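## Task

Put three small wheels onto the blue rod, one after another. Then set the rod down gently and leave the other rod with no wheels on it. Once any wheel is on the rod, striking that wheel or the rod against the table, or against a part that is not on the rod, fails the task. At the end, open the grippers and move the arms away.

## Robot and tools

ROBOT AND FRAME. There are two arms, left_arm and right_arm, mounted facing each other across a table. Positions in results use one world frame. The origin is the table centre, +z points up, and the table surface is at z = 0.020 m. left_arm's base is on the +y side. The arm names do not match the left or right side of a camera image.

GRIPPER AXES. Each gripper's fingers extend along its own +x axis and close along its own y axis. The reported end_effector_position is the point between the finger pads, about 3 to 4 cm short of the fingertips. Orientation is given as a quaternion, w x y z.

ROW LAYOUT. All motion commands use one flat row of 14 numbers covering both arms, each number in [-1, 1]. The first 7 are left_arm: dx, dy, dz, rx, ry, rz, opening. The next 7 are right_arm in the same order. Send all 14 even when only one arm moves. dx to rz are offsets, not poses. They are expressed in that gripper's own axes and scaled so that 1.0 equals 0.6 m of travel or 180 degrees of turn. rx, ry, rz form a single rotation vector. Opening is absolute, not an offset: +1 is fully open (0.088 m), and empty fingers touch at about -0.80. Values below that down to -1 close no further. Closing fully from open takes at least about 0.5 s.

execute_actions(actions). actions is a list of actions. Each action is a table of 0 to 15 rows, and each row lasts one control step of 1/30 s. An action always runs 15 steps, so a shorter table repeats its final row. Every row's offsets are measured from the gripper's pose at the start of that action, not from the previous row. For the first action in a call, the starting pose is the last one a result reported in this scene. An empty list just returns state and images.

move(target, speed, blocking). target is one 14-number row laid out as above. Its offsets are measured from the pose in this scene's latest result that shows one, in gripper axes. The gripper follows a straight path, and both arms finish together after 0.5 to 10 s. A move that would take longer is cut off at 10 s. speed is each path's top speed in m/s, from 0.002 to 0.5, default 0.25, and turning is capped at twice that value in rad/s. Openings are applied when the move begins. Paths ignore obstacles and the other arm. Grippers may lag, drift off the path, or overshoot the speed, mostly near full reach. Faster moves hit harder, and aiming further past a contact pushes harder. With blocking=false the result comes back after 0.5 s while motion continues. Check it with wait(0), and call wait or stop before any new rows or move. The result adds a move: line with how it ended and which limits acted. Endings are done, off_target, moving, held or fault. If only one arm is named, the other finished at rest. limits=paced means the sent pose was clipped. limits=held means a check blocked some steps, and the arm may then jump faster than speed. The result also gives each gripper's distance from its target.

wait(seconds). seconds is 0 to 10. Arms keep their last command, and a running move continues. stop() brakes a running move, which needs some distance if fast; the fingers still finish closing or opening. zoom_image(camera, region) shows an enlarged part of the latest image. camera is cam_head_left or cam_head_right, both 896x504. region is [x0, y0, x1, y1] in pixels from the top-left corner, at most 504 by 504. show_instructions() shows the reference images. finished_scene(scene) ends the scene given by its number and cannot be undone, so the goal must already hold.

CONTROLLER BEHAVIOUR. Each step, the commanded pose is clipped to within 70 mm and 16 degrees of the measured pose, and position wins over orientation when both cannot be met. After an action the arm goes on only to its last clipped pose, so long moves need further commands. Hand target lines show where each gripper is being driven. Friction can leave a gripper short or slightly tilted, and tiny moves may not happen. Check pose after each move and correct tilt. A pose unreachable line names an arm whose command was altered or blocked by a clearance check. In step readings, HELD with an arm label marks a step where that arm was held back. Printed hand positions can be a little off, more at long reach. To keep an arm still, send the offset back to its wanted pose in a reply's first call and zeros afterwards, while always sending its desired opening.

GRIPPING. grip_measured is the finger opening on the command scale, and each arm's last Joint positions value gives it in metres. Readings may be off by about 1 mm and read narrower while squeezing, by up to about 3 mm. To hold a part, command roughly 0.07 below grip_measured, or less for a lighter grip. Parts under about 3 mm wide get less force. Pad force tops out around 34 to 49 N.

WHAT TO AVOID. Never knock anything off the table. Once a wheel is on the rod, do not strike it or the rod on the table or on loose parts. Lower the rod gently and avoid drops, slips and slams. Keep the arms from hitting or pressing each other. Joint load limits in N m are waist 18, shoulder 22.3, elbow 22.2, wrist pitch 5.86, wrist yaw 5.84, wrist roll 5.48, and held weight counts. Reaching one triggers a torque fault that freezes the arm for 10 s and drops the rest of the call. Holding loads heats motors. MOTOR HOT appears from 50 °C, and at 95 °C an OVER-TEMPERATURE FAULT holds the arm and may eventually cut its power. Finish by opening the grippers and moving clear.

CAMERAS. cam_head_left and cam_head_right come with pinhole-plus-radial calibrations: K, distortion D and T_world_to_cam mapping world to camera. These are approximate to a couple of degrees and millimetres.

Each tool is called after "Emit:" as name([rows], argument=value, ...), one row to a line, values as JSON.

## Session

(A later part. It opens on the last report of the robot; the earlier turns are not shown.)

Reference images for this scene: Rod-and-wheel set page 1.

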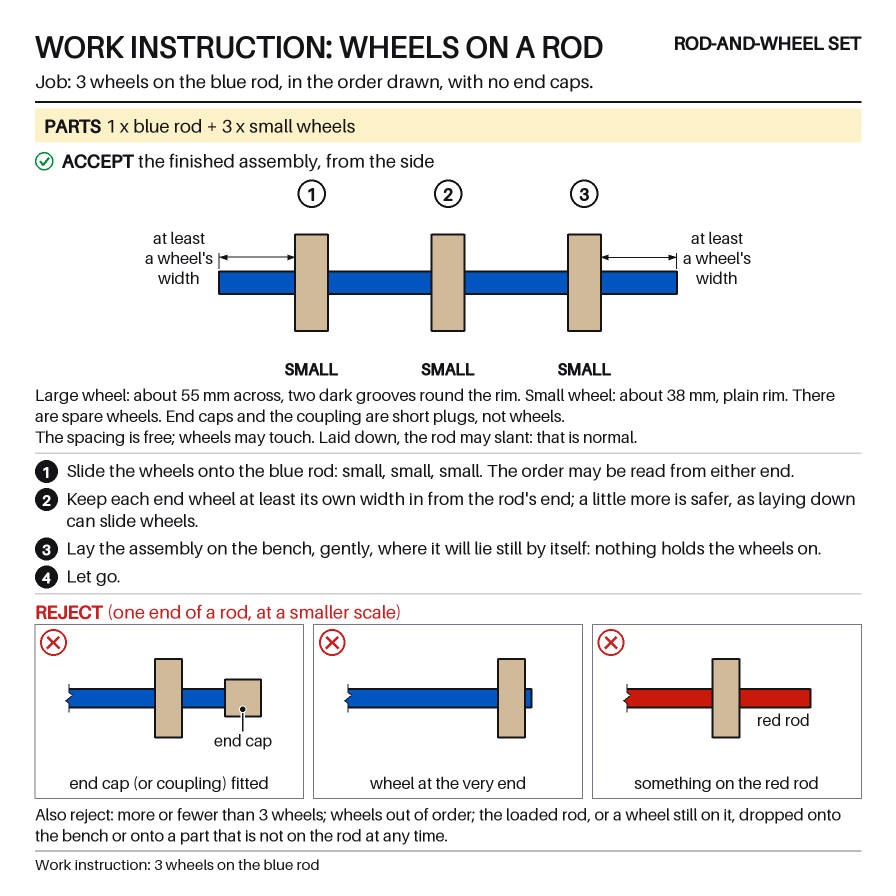

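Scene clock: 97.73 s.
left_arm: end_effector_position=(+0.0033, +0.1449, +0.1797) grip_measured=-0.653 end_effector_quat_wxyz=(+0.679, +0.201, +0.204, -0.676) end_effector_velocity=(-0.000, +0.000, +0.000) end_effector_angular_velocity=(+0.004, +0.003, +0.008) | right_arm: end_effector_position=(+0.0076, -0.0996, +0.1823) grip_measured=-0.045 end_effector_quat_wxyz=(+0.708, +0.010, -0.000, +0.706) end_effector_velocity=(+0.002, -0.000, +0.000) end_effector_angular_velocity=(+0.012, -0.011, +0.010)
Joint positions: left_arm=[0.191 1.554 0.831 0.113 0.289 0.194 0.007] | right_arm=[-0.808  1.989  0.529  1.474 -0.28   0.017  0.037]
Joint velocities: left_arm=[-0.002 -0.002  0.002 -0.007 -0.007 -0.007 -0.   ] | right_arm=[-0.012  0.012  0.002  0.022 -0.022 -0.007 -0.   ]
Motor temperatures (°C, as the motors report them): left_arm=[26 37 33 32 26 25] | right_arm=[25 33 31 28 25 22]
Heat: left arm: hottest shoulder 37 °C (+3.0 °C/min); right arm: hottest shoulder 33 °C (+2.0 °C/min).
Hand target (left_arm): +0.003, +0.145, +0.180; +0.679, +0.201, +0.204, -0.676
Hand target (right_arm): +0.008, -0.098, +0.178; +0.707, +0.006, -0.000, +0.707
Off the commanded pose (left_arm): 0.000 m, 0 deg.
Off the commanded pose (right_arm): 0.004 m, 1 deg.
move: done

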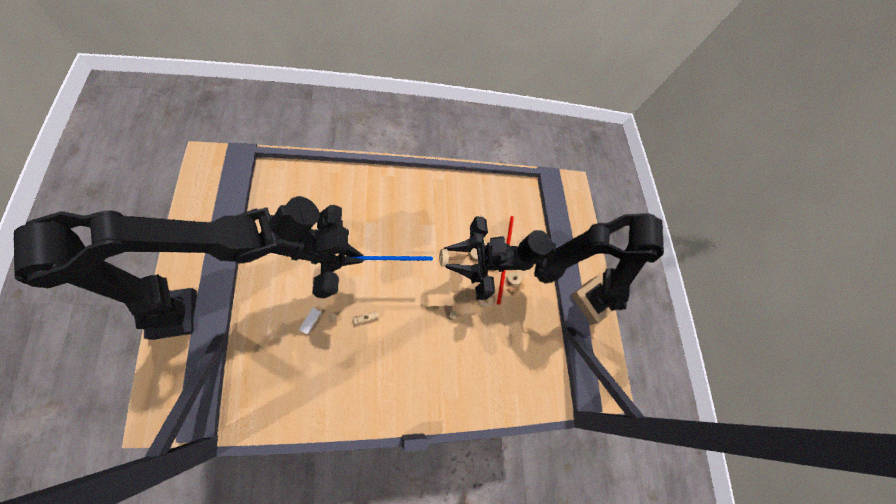

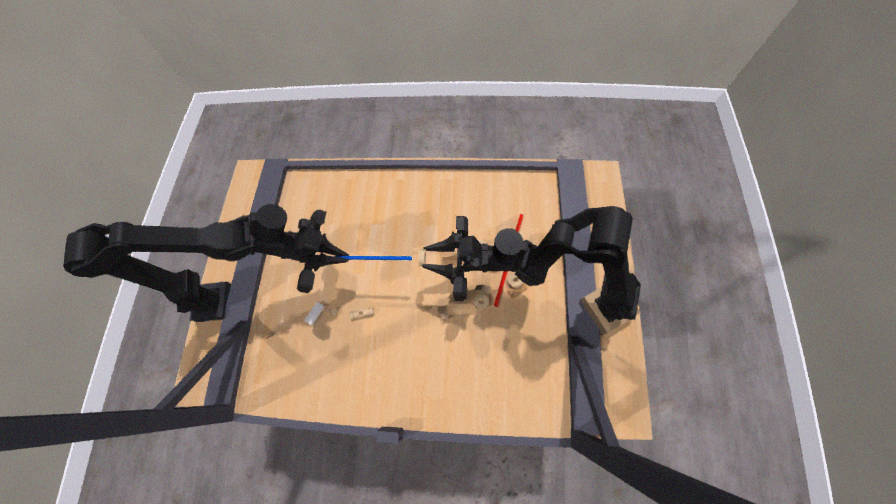

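Emit:
move(target=[0,0,0,0,0,0,-0.78,0.022,0,-0.015,0,0.004,0,-0.14], speed=0.03)

Emit:
zoom_image(camera="cam_head_left", region=[415,238,465,273])

Emit:
zoom_image(camera="cam_head_right", region=[395,238,445,273])

Scene clock: 102.20 s.
left_arm: end_effector_position=(+0.0033, +0.1449, +0.1797) grip_measured=-0.653 end_effector_quat_wxyz=(+0.679, +0.201, +0.204, -0.676) end_effector_velocity=(-0.003, +0.003, -0.004) end_effector_angular_velocity=(+0.019, +0.005, -0.012) | right_arm: end_effector_position=(+0.0070, -0.0884, +0.1789) grip_measured=-0.045 end_effector_quat_wxyz=(+0.707, +0.009, +0.000, +0.707) end_effector_velocity=(-0.001, +0.003, -0.001) end_effector_angular_velocity=(-0.002, +0.008, +0.010)
Joint positions: left_arm=[0.191 1.554 0.831 0.113 0.289 0.194 0.007] | right_arm=[-0.798  2.024  0.574  1.463 -0.274  0.017  0.037]
Joint velocities: left_arm=[-0.002 -0.002 -0.002 -0.022  0.007  0.007 -0.   ] | right_arm=[ 0.002  0.007  0.012 -0.007 -0.007  0.007  0.   ]
Motor temperatures (°C, as the motors report them): left_arm=[26 36 33 32 26 25] | right_arm=[25 33 31 29 25 22]
Heat: left arm: hottest shoulder 36 °C (+1.0 °C/min); right arm: hottest shoulder 33 °C (+2.0 °C/min).
Hand target (left_arm): +0.003, +0.145, +0.180; +0.679, +0.201, +0.204, -0.676
Hand target (right_arm): +0.007, -0.086, +0.174; +0.708, +0.005, +0.004, +0.706
Off the commanded pose (left_arm): 0.000 m, 0 deg.
Off the commanded pose (right_arm): 0.006 m, 1 deg.
move: done

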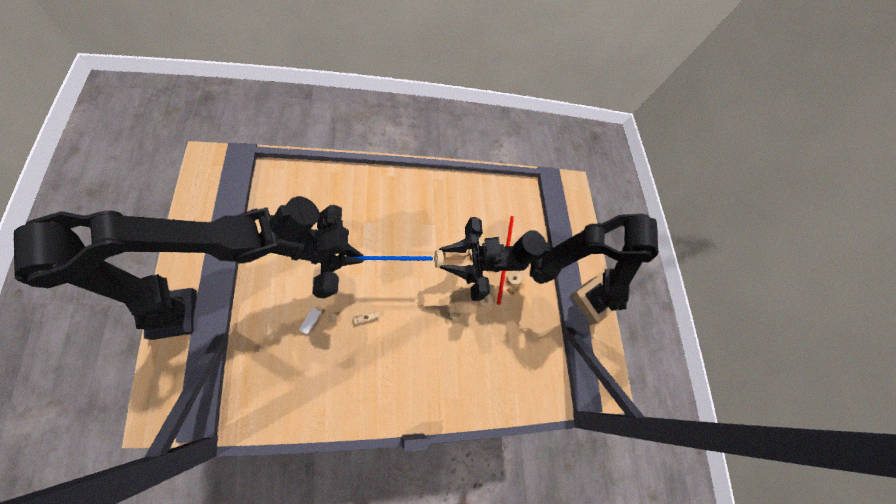

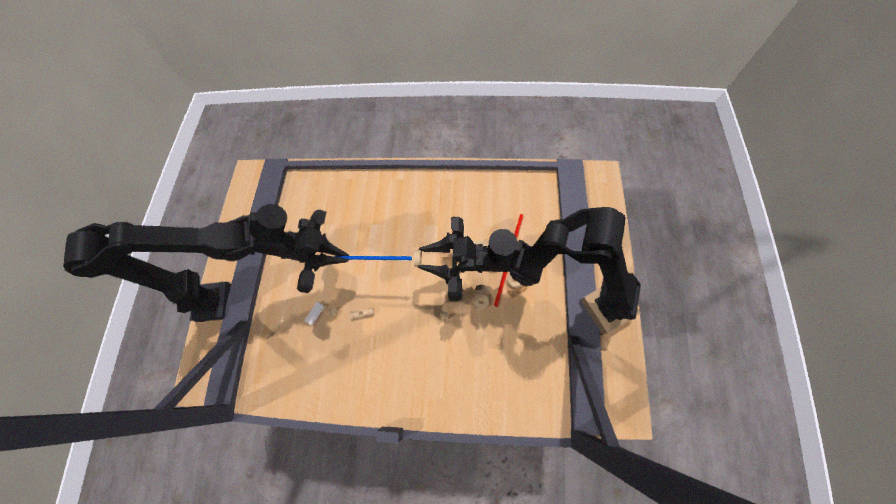

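Region (415, 238, 465, 273) of cam_head_left's 896x504 image, scaled by 10.080, with more detail than that image has; it fills the top 353 rows of this view, and the rest is white.

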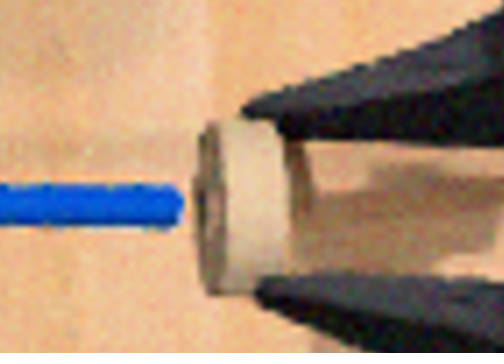

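Region (395, 238, 445, 273) of cam_head_right's 896x504 image, scaled by 10.080, with more detail than that image has; it fills the top 353 rows of this view, and the rest is white.

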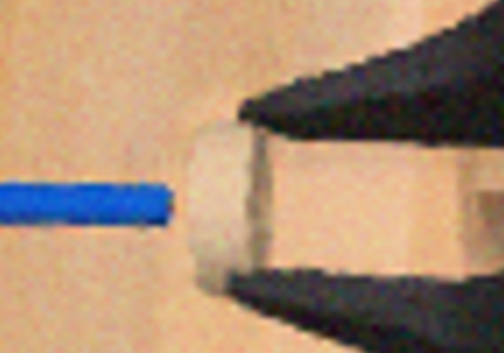

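Emit:
move(target=[0,0,0,0,0,0,-0.78,0.026,-0.002,-0.009,0,0.003,0,-0.14], speed=0.02)

Emit:
zoom_image(camera="cam_head_left", region=[410,238,460,273])

Emit:
zoom_image(camera="cam_head_right", region=[390,238,440,273])

Scene clock: 106.40 s.
left_arm: end_effector_position=(+0.0033, +0.1449, +0.1797) grip_measured=-0.653 end_effector_quat_wxyz=(+0.679, +0.201, +0.204, -0.676) end_effector_velocity=(-0.000, +0.001, -0.001) end_effector_angular_velocity=(+0.008, +0.017, +0.016) | right_arm: end_effector_position=(+0.0077, -0.0750, +0.1793) grip_measured=-0.045 end_effector_quat_wxyz=(+0.705, +0.010, -0.001, +0.709) end_effector_velocity=(+0.001, +0.002, +0.004) end_effector_angular_velocity=(+0.017, -0.027, +0.005)
Joint positions: left_arm=[0.191 1.554 0.831 0.113 0.289 0.194 0.007] | right_arm=[-0.79   2.049  0.631  1.434 -0.27   0.017  0.037]
Joint velocities: left_arm=[-0.002 -0.002 -0.002 -0.007 -0.007 -0.022 -0.   ] | right_arm=[-0.002  0.002  0.012  0.007 -0.007 -0.022  0.   ]
Motor temperatures (°C, as the motors report them): left_arm=[26 36 33 32 26 25] | right_arm=[25 32 31 29 25 22]
Heat: left arm: hottest shoulder 36 °C (+1.0 °C/min); right arm: hottest shoulder 32 °C (+1.0 °C/min).
Hand target (left_arm): +0.003, +0.145, +0.180; +0.679, +0.201, +0.204, -0.676
Hand target (right_arm): +0.008, -0.073, +0.174; +0.707, +0.006, +0.004, +0.707
Off the commanded pose (left_arm): 0.000 m, 0 deg.
Off the commanded pose (right_arm): 0.006 m, 1 deg.
move: done

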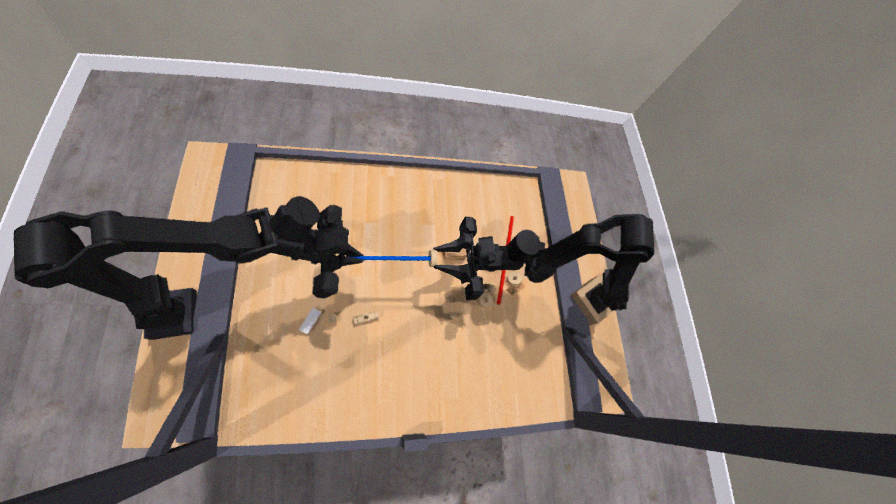

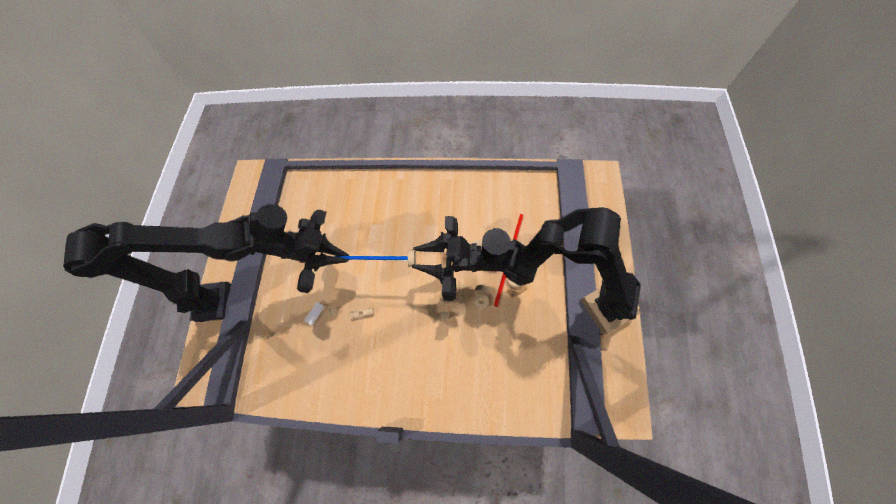

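Region (410, 238, 460, 273) of cam_head_left's 896x504 image, scaled by 10.080, with more detail than that image has; it fills the top 353 rows of this view, and the rest is white.

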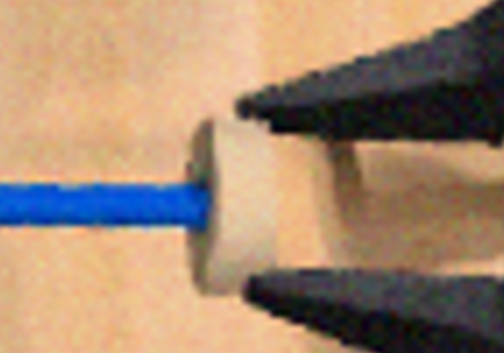

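Region (390, 238, 440, 273) of cam_head_right's 896x504 image, scaled by 10.080, with more detail than that image has; it fills the top 353 rows of this view, and the rest is white.

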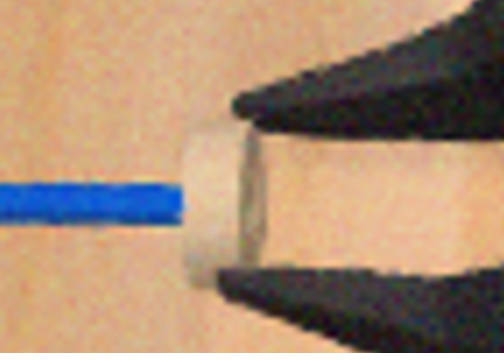

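In.

Emit:
move(target=[0,0,0,0,0,0,-0.78,0.07,-0.002,-0.009,0,0.003,0,-0.14], speed=0.04)

Emit:
move(target=[0,0,0,0,0,0,-0.78,0,0,0,0,0,0,0.22])

Emit:
move(target=[0,0,0,0,0,0,-0.78,-0.11,0,0.01,0,0,0,0.22])

Emit:
zoom_image(camera="cam_head_right", region=[440,265,540,335])

Emit:
move(target=[0,0,0,0,0,0,-0.78,-0.172,0.11,-0.08,0.385,0.39,-0.39,0.22], speed=0.4)

Scene clock: 114.27 s.
left_arm: end_effector_position=(+0.0033, +0.1449, +0.1798) grip_measured=-0.653 end_effector_quat_wxyz=(+0.679, +0.201, +0.204, -0.676) end_effector_velocity=(-0.001, +0.003, -0.004) end_effector_angular_velocity=(+0.022, +0.010, +0.008) | right_arm: end_effector_position=(+0.0085, -0.0353, +0.1814) grip_measured=-0.045 end_effector_quat_wxyz=(+0.704, +0.011, -0.002, +0.710) end_effector_velocity=(-0.002, +0.002, +0.002) end_effector_angular_velocity=(+0.002, -0.008, +0.010)
Joint positions: left_arm=[0.191 1.554 0.831 0.114 0.289 0.194 0.007] | right_arm=[-0.764  2.12   0.8    1.339 -0.247  0.017  0.037]
Joint velocities: left_arm=[-0.002 -0.002 -0.002 -0.022 -0.007 -0.007  0.   ] | right_arm=[ 0.002 -0.002  0.007 -0.007 -0.007 -0.007 -0.   ]
Motor temperatures (°C, as the motors report them): left_arm=[26 36 33 32 26 25] | right_arm=[25 32 31 30 25 22]
Heat: left arm: hottest shoulder 36 °C (+0.0 °C/min); right arm: hottest shoulder 32 °C (+0.0 °C/min).
Hand target (left_arm): +0.003, +0.145, +0.180; +0.679, +0.201, +0.204, -0.676
Hand target (right_arm): +0.009, -0.033, +0.175; +0.706, +0.006, +0.003, +0.709
Off the commanded pose (left_arm): 0.000 m, 0 deg.
Off the commanded pose (right_arm): 0.007 m, 1 deg.
move: done

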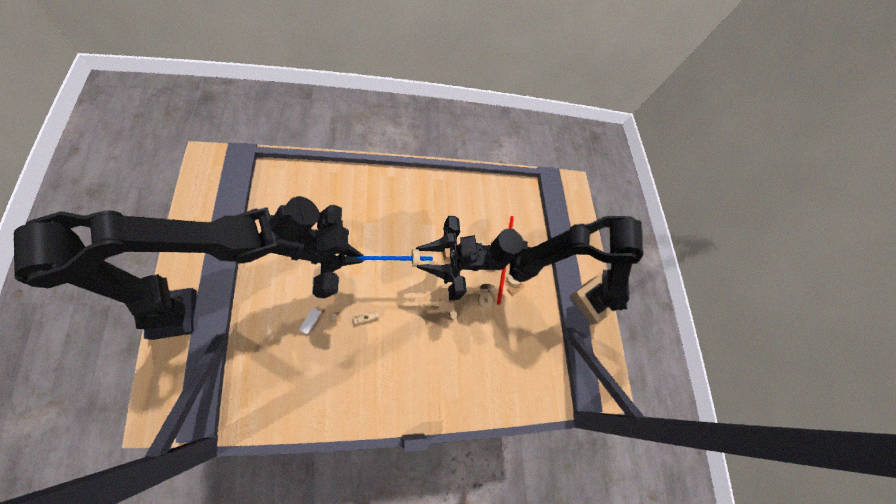

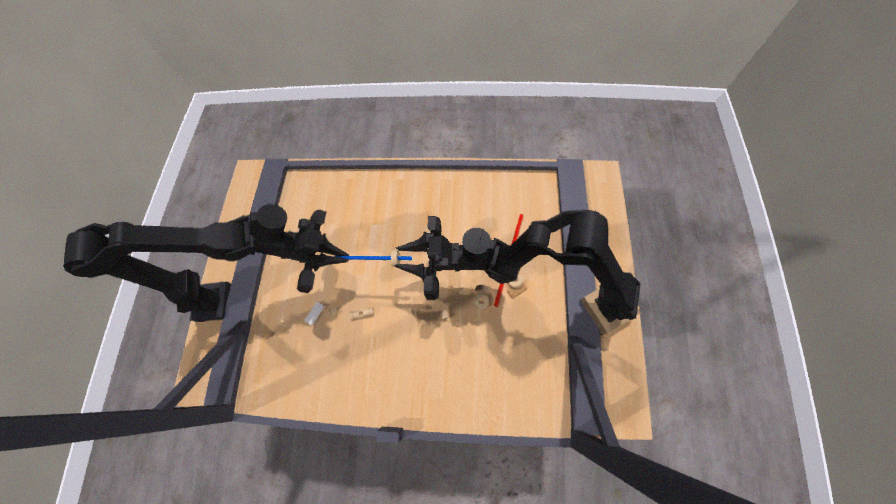

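Scene clock: 114.90 s.
left_arm: end_effector_position=(+0.0033, +0.1449, +0.1798) grip_measured=-0.653 end_effector_quat_wxyz=(+0.679, +0.201, +0.204, -0.676) end_effector_velocity=(-0.001, +0.004, -0.004) end_effector_angular_velocity=(+0.022, +0.010, +0.008) | right_arm: end_effector_position=(+0.0085, -0.0353, +0.1814) grip_measured=+0.215 end_effector_quat_wxyz=(+0.704, +0.011, -0.002, +0.710) end_effector_velocity=(-0.002, -0.001, -0.008) end_effector_angular_velocity=(-0.036, +0.001, +0.019)
Joint positions: left_arm=[0.191 1.554 0.831 0.114 0.289 0.194 0.007] | right_arm=[-0.764  2.12   0.8    1.339 -0.247  0.017  0.05 ]
Joint velocities: left_arm=[-0.002 -0.007 -0.007 -0.022 -0.007 -0.007 -0.   ] | right_arm=[-0.002 -0.002 -0.002 -0.037 -0.022 -0.007  0.001]
Motor temperatures (°C, as the motors report them): left_arm=[26 36 33 32 26 25] | right_arm=[25 32 31 30 25 22]
Heat: left arm: hottest shoulder 36 °C (+0.0 °C/min); right arm: hottest shoulder 32 °C (+0.0 °C/min).
Hand target (left_arm): +0.003, +0.145, +0.180; +0.679, +0.201, +0.204, -0.676
Hand target (right_arm): +0.008, -0.035, +0.181; +0.704, +0.011, -0.002, +0.710
Off the commanded pose (left_arm): 0.000 m, 0 deg.
Off the commanded pose (right_arm): 0.000 m, 0 deg.
move: done

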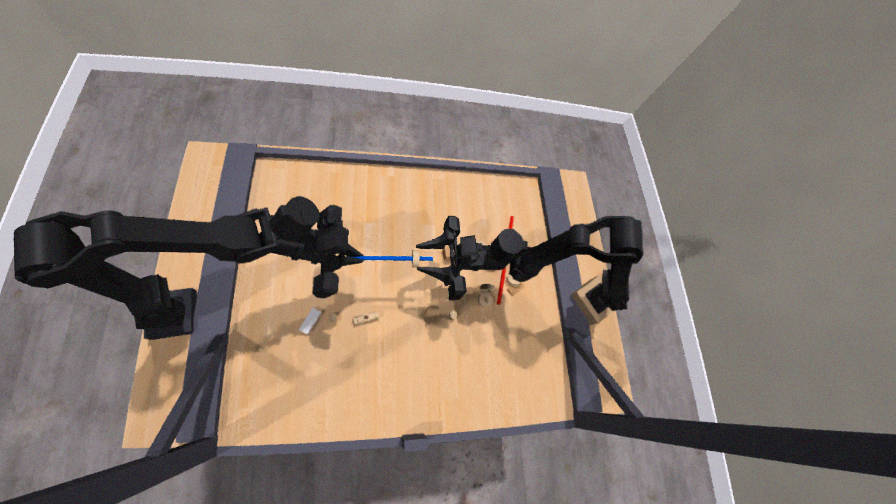

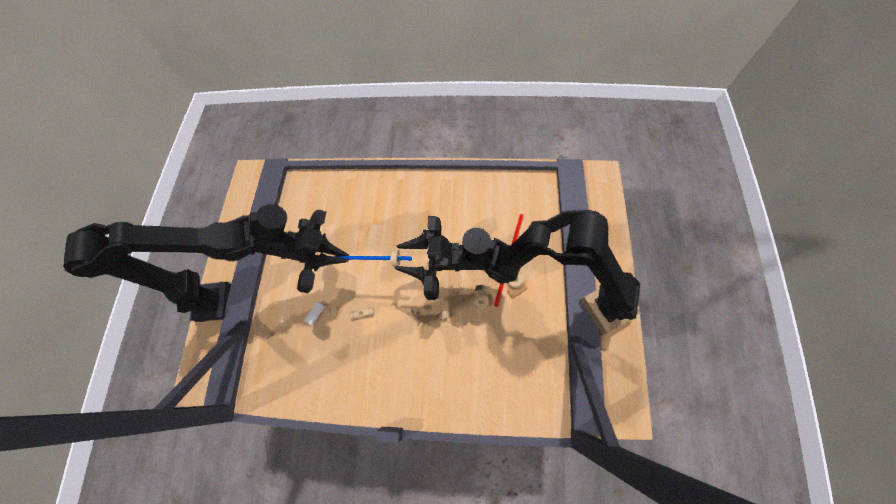

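Scene clock: 115.87 s.
left_arm: end_effector_position=(+0.0033, +0.1449, +0.1798) grip_measured=-0.653 end_effector_quat_wxyz=(+0.679, +0.201, +0.204, -0.676) end_effector_velocity=(-0.004, +0.000, -0.001) end_effector_angular_velocity=(+0.008, +0.005, -0.002) | right_arm: end_effector_position=(+0.0096, -0.0988, +0.1831) grip_measured=+0.217 end_effector_quat_wxyz=(+0.705, +0.009, +0.000, +0.709) end_effector_velocity=(+0.001, -0.004, -0.004) end_effector_angular_velocity=(-0.016, +0.012, +0.000)
Joint positions: left_arm=[0.191 1.554 0.831 0.114 0.289 0.194 0.007] | right_arm=[-0.819  1.987  0.536  1.464 -0.299  0.017  0.05 ]
Joint velocities: left_arm=[-0.012 -0.002 -0.002 -0.007 -0.007 -0.007 -0.   ] | right_arm=[-0.007 -0.007 -0.017 -0.007 -0.007  0.007 -0.   ]
Motor temperatures (°C, as the motors report them): left_arm=[26 36 33 32 26 25] | right_arm=[25 33 31 30 25 22]
Heat: left arm: hottest shoulder 36 °C (+0.0 °C/min); right arm: hottest shoulder 33 °C (+1.0 °C/min).
Hand target (left_arm): +0.003, +0.145, +0.180; +0.679, +0.201, +0.204, -0.676
Hand target (right_arm): +0.009, -0.101, +0.186; +0.704, +0.011, -0.002, +0.710
Off the commanded pose (left_arm): 0.000 m, 0 deg.
Off the commanded pose (right_arm): 0.004 m, 0 deg.
move: done

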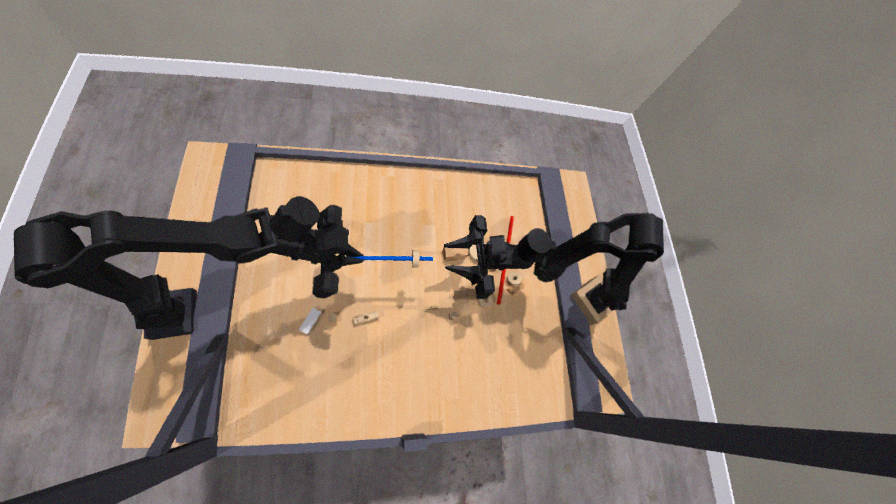

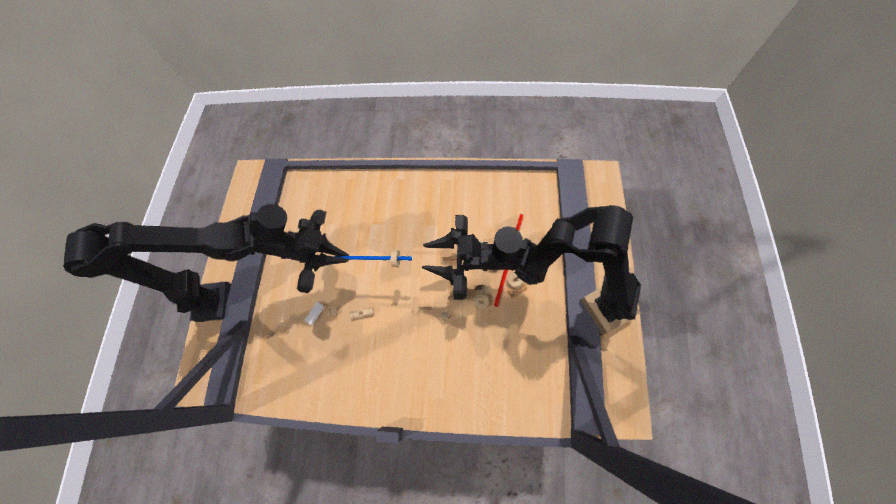

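Region (440, 265, 540, 335) of cam_head_right's 896x504 image, scaled by 5.040, with more detail than that image has; it fills the top 353 rows of this view, and the rest is white.

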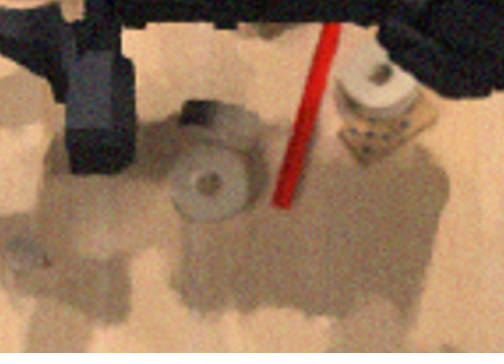

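Scene clock: 119.10 s.
left_arm: end_effector_position=(+0.0033, +0.1449, +0.1798) grip_measured=-0.653 end_effector_quat_wxyz=(+0.679, +0.201, +0.204, -0.676) end_effector_velocity=(-0.001, +0.003, -0.004) end_effector_angular_velocity=(+0.022, +0.010, +0.008) | right_arm: end_effector_position=(-0.0560, -0.2037, +0.1380) grip_measured=+0.218 end_effector_quat_wxyz=(+0.702, -0.005, +0.712, +0.009) end_effector_velocity=(+0.000, -0.003, -0.000) end_effector_angular_velocity=(-0.021, +0.023, -0.019)
Joint positions: left_arm=[0.191 1.554 0.831 0.114 0.289 0.194 0.007] | right_arm=[-0.582  1.784  1.235 -1.017 -0.015  1.493  0.05 ]
Joint velocities: left_arm=[-0.002 -0.002 -0.002 -0.022 -0.007 -0.007 -0.   ] | right_arm=[-0.012  0.007  0.007 -0.022 -0.022  0.007 -0.   ]
Motor temperatures (°C, as the motors report them): left_arm=[26 36 33 32 26 25] | right_arm=[25 33 31 30 25 22]
Heat: left arm: hottest shoulder 36 °C (+0.0 °C/min); right arm: hottest shoulder 33 °C (+1.0 °C/min).
Hand target (left_arm): +0.003, +0.145, +0.180; +0.679, +0.201, +0.204, -0.676
Hand target (right_arm): -0.056, -0.202, +0.135; +0.699, -0.006, +0.715, +0.001
Off the commanded pose (left_arm): 0.000 m, 0 deg.
Off the commanded pose (right_arm): 0.004 m, 1 deg.
move: done

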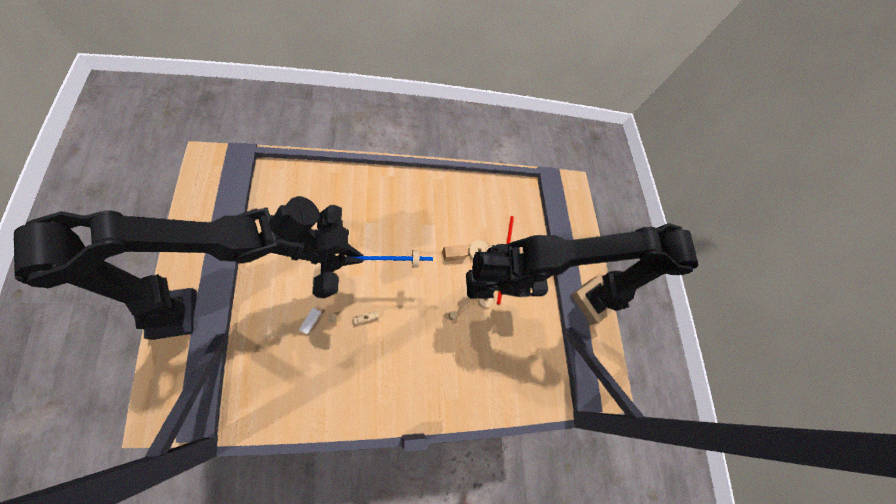

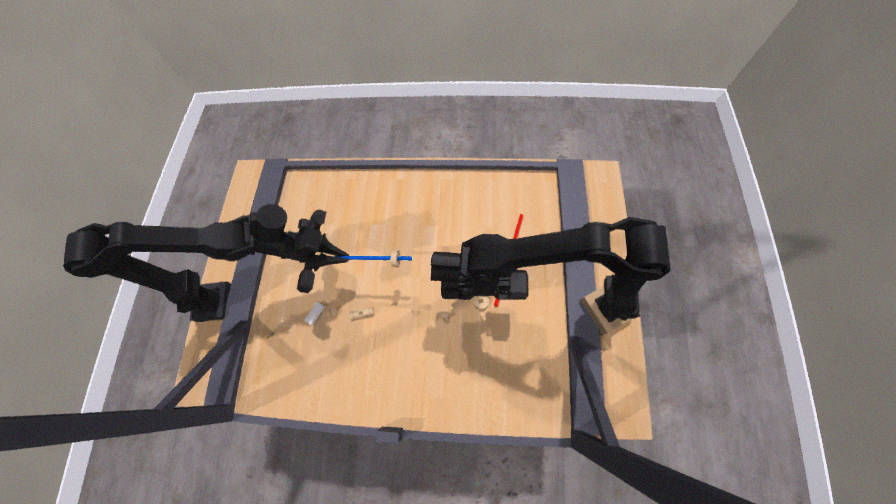

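Emit:
move(target=[0,0,0,0,0,0,-0.78,0.125,-0.002,-0.001,0,0,-0.007,0.22], speed=0.1)

Emit:
move(target=[0,0,0,0,0,0,-0.78,0,0,0,0,0,0,-0.14])

Emit:
move(target=[0,0,0,0,0,0,-0.78,-0.11,0,-0.01,0,0,0,-0.14], speed=0.15)

Emit:
move(target=[0,0,0,0,0,0,-0.78,-0.078,0.175,0.117,-0.385,-0.385,0.385,-0.14], speed=0.4)

Emit:
zoom_image(camera="cam_head_left", region=[415,238,465,273])

Emit:
zoom_image(camera="cam_head_right", region=[395,238,445,273])

Scene clock: 127.07 s.
left_arm: end_effector_position=(+0.0033, +0.1449, +0.1798) grip_measured=-0.653 end_effector_quat_wxyz=(+0.679, +0.201, +0.204, -0.676) end_effector_velocity=(+0.002, +0.001, +0.000) end_effector_angular_velocity=(+0.004, +0.015, +0.021) | right_arm: end_effector_position=(-0.0572, -0.1995, +0.0710) grip_measured=+0.218 end_effector_quat_wxyz=(+0.701, -0.005, +0.713, +0.011) end_effector_velocity=(+0.000, +0.002, -0.002) end_effector_angular_velocity=(+0.002, -0.008, +0.010)
Joint positions: left_arm=[0.191 1.554 0.831 0.114 0.289 0.194 0.007] | right_arm=[-0.578  1.905  1.1   -0.758 -0.017  1.494  0.05 ]
Joint velocities: left_arm=[ 0.002 -0.002  0.002 -0.007 -0.007 -0.022 -0.   ] | right_arm=[ 0.002  0.007  0.002  0.007  0.007 -0.007 -0.   ]
Motor temperatures (°C, as the motors report them): left_arm=[26 36 33 32 26 25] | right_arm=[25 32 31 30 25 22]
Heat: left arm: hottest shoulder 36 °C (-2.0 °C/min); right arm: hottest shoulder 32 °C (-1.0 °C/min).
Hand target (left_arm): +0.003, +0.145, +0.180; +0.679, +0.201, +0.204, -0.676
Hand target (right_arm): -0.058, -0.204, +0.063; +0.702, -0.013, +0.712, +0.001
Off the commanded pose (left_arm): 0.000 m, 0 deg.
Off the commanded pose (right_arm): 0.009 m, 1 deg.
move: off_target (right_arm)

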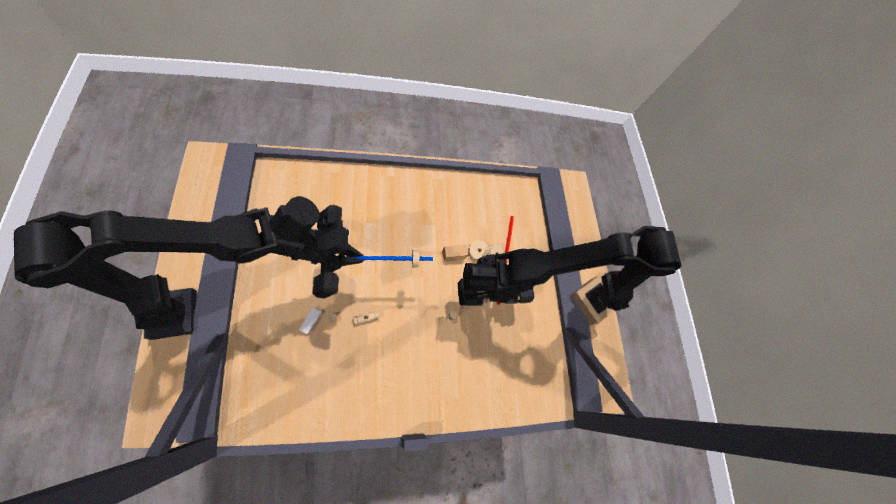

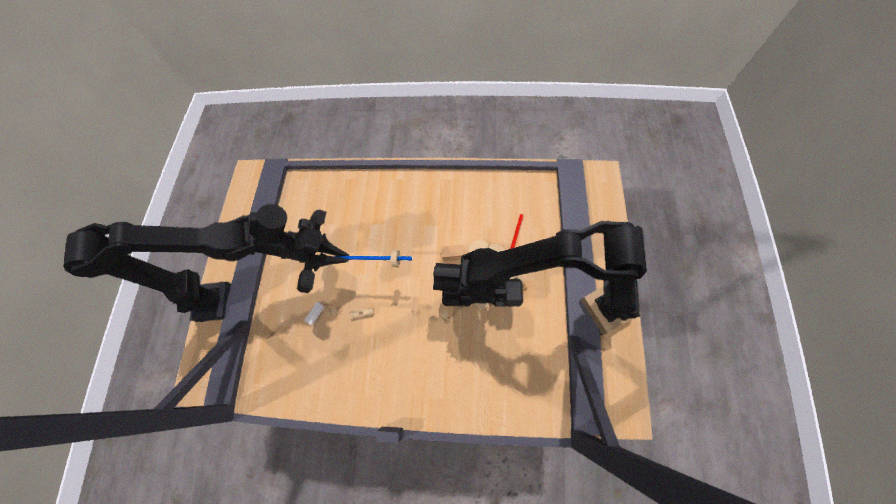

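Scene clock: 127.57 s.
left_arm: end_effector_position=(+0.0033, +0.1449, +0.1798) grip_measured=-0.653 end_effector_quat_wxyz=(+0.679, +0.201, +0.204, -0.676) end_effector_velocity=(-0.001, +0.003, -0.004) end_effector_angular_velocity=(+0.022, +0.010, +0.008) | right_arm: end_effector_position=(-0.0572, -0.1995, +0.0710) grip_measured=-0.041 end_effector_quat_wxyz=(+0.701, -0.005, +0.713, +0.011) end_effector_velocity=(-0.001, -0.005, +0.000) end_effector_angular_velocity=(-0.022, +0.009, -0.010)
Joint positions: left_arm=[0.191 1.554 0.831 0.114 0.289 0.194 0.007] | right_arm=[-0.578  1.905  1.1   -0.758 -0.017  1.494  0.037]
Joint velocities: left_arm=[-0.002 -0.002 -0.002 -0.022 -0.007 -0.007 -0.   ] | right_arm=[-0.002 -0.002 -0.002 -0.022 -0.007  0.007 -0.   ]
Motor temperatures (°C, as the motors report them): left_arm=[26 36 33 32 26 25] | right_arm=[25 32 31 30 25 22]
Heat: left arm: hottest shoulder 36 °C (-2.0 °C/min); right arm: hottest shoulder 32 °C (-1.0 °C/min).
Hand target (left_arm): +0.003, +0.145, +0.180; +0.679, +0.201, +0.204, -0.676
Hand target (right_arm): -0.057, -0.199, +0.071; +0.701, -0.005, +0.713, +0.011
Off the commanded pose (left_arm): 0.000 m, 0 deg.
Off the commanded pose (right_arm): 0.000 m, 0 deg.
move: done

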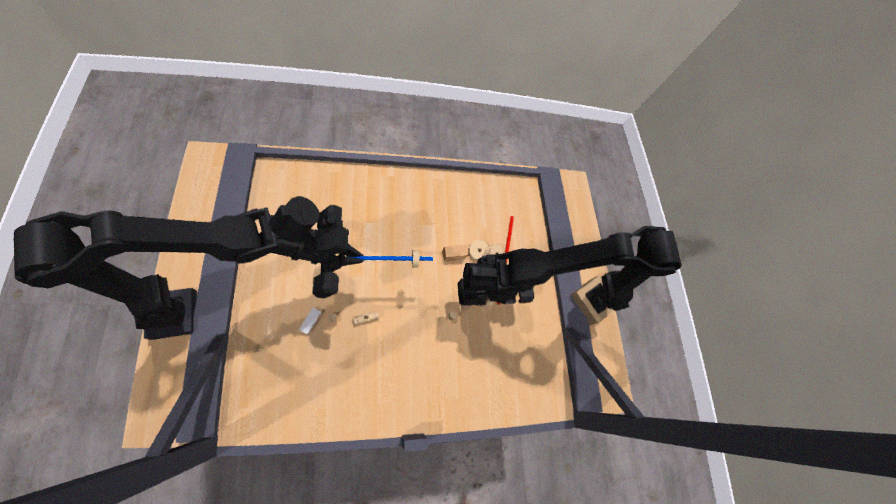

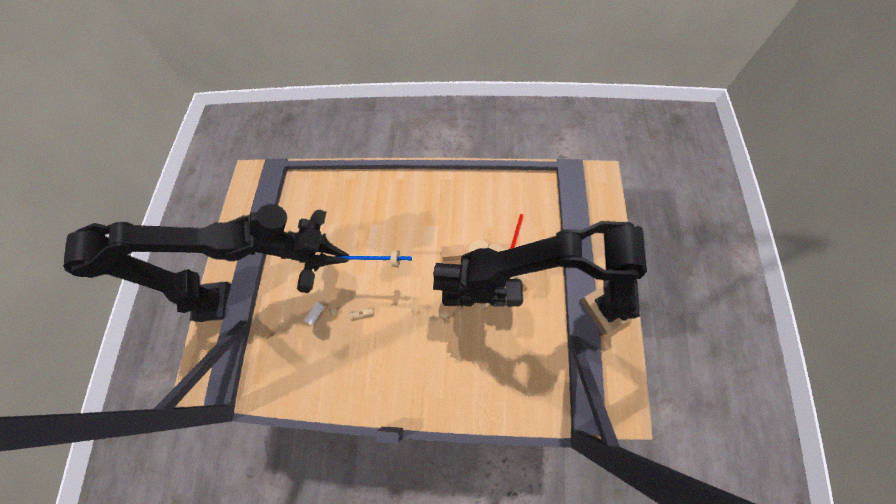

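Scene clock: 128.50 s.
left_arm: end_effector_position=(+0.0033, +0.1449, +0.1798) grip_measured=-0.653 end_effector_quat_wxyz=(+0.679, +0.201, +0.204, -0.676) end_effector_velocity=(+0.002, +0.000, +0.000) end_effector_angular_velocity=(+0.007, -0.005, +0.020) | right_arm: end_effector_position=(-0.0612, -0.2030, +0.1308) grip_measured=-0.041 end_effector_quat_wxyz=(+0.701, -0.013, +0.713, +0.006) end_effector_velocity=(-0.000, +0.002, +0.004) end_effector_angular_velocity=(+0.008, +0.007, +0.005)
Joint positions: left_arm=[0.191 1.554 0.831 0.114 0.289 0.194 0.007] | right_arm=[-0.566  1.806  1.232 -1.007 -0.017  1.502  0.037]
Joint velocities: left_arm=[-0.002 -0.002  0.002 -0.007 -0.022 -0.007  0.   ] | right_arm=[-0.002 -0.002  0.012 -0.007 -0.007 -0.007 -0.   ]
Motor temperatures (°C, as the motors report them): left_arm=[26 36 33 32 26 25] | right_arm=[25 32 31 30 25 22]
Heat: left arm: hottest shoulder 36 °C (-2.0 °C/min); right arm: hottest shoulder 32 °C (-1.0 °C/min).
Hand target (left_arm): +0.003, +0.145, +0.180; +0.679, +0.201, +0.204, -0.676
Hand target (right_arm): -0.062, -0.200, +0.137; +0.701, -0.005, +0.713, +0.011
Off the commanded pose (left_arm): 0.000 m, 0 deg.
Off the commanded pose (right_arm): 0.007 m, 1 deg.
move: done

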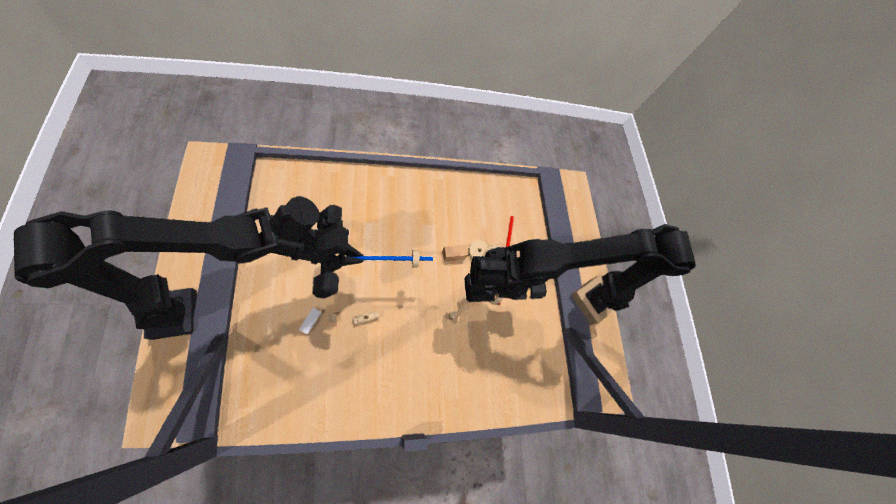

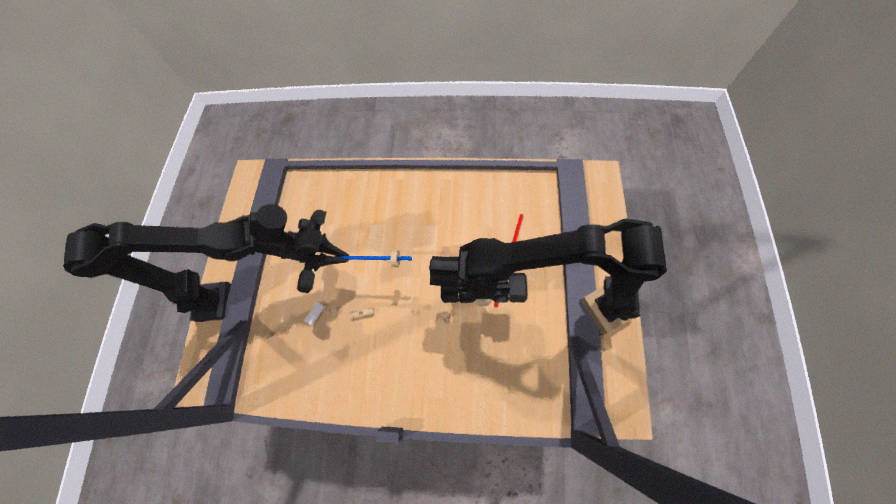

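Scene clock: 131.77 s.
left_arm: end_effector_position=(+0.0033, +0.1449, +0.1798) grip_measured=-0.653 end_effector_quat_wxyz=(+0.679, +0.201, +0.204, -0.676) end_effector_velocity=(+0.003, +0.002, -0.001) end_effector_angular_velocity=(+0.008, +0.017, +0.025) | right_arm: end_effector_position=(+0.0067, -0.0972, +0.1793) grip_measured=-0.041 end_effector_quat_wxyz=(+0.703, +0.005, +0.008, +0.711) end_effector_velocity=(-0.000, -0.000, -0.001) end_effector_angular_velocity=(+0.002, -0.008, +0.015)
Joint positions: left_arm=[0.191 1.554 0.831 0.114 0.289 0.194 0.007] | right_arm=[-0.811  1.99   0.541  1.446 -0.299  0.017  0.037]
Joint velocities: left_arm=[ 0.007 -0.002 -0.002 -0.007 -0.007 -0.022  0.   ] | right_arm=[-0.007  0.007  0.002  0.007 -0.022 -0.007 -0.   ]
Motor temperatures (°C, as the motors report them): left_arm=[26 36 33 32 26 25] | right_arm=[25 32 31 30 25 22]
Heat: left arm: hottest shoulder 36 °C (-2.0 °C/min); right arm: hottest shoulder 32 °C (-1.0 °C/min).
Hand target (left_arm): +0.003, +0.145, +0.180; +0.679, +0.201, +0.204, -0.676
Hand target (right_arm): +0.007, -0.096, +0.175; +0.701, +0.002, +0.008, +0.713
Off the commanded pose (left_arm): 0.000 m, 0 deg.
Off the commanded pose (right_arm): 0.004 m, 1 deg.
move: done

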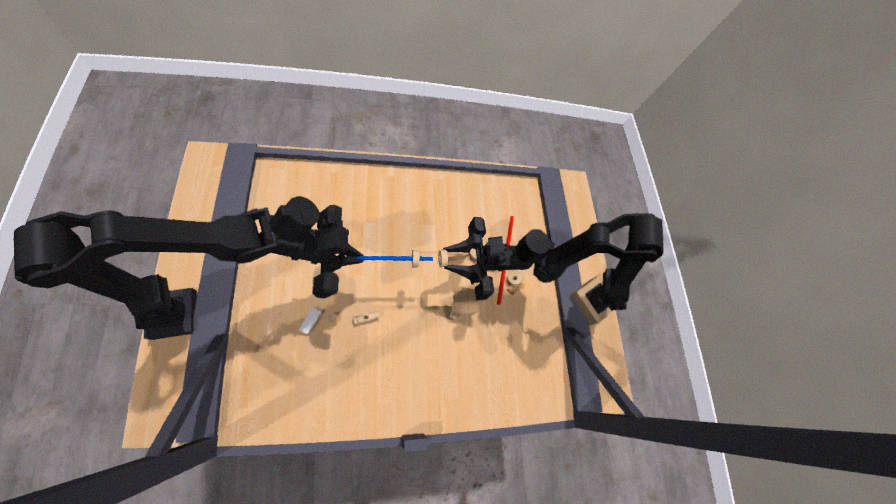

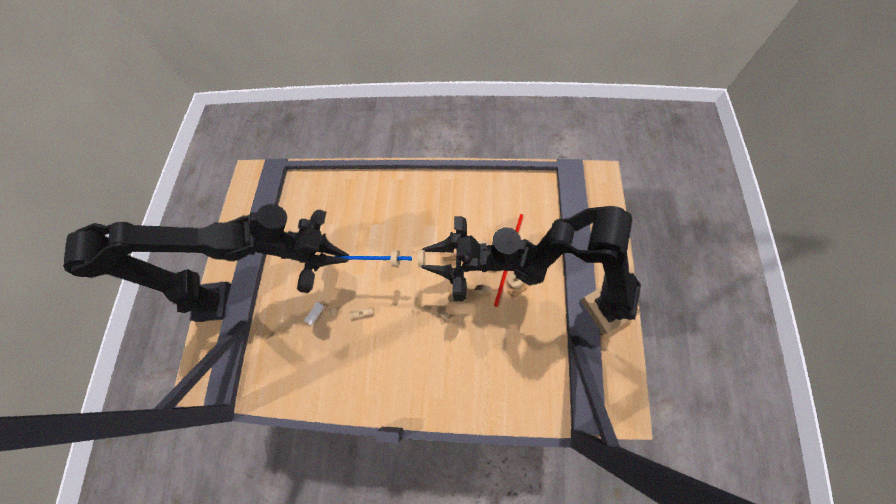

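Region (415, 238, 465, 273) of cam_head_left's 896x504 image, scaled by 10.080, with more detail than that image has; it fills the top 353 rows of this view, and the rest is white.

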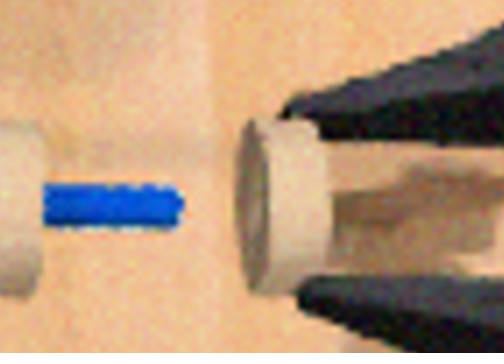

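Region (395, 238, 445, 273) of cam_head_right's 896x504 image, scaled by 10.080, with more detail than that image has; it fills the top 353 rows of this view, and the rest is white.

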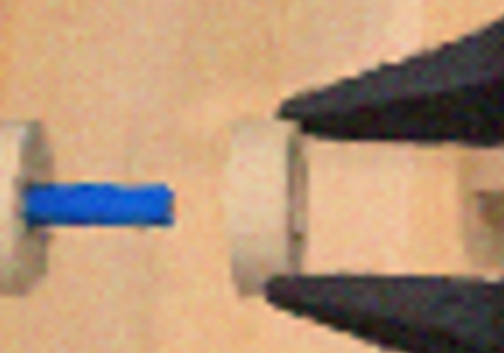

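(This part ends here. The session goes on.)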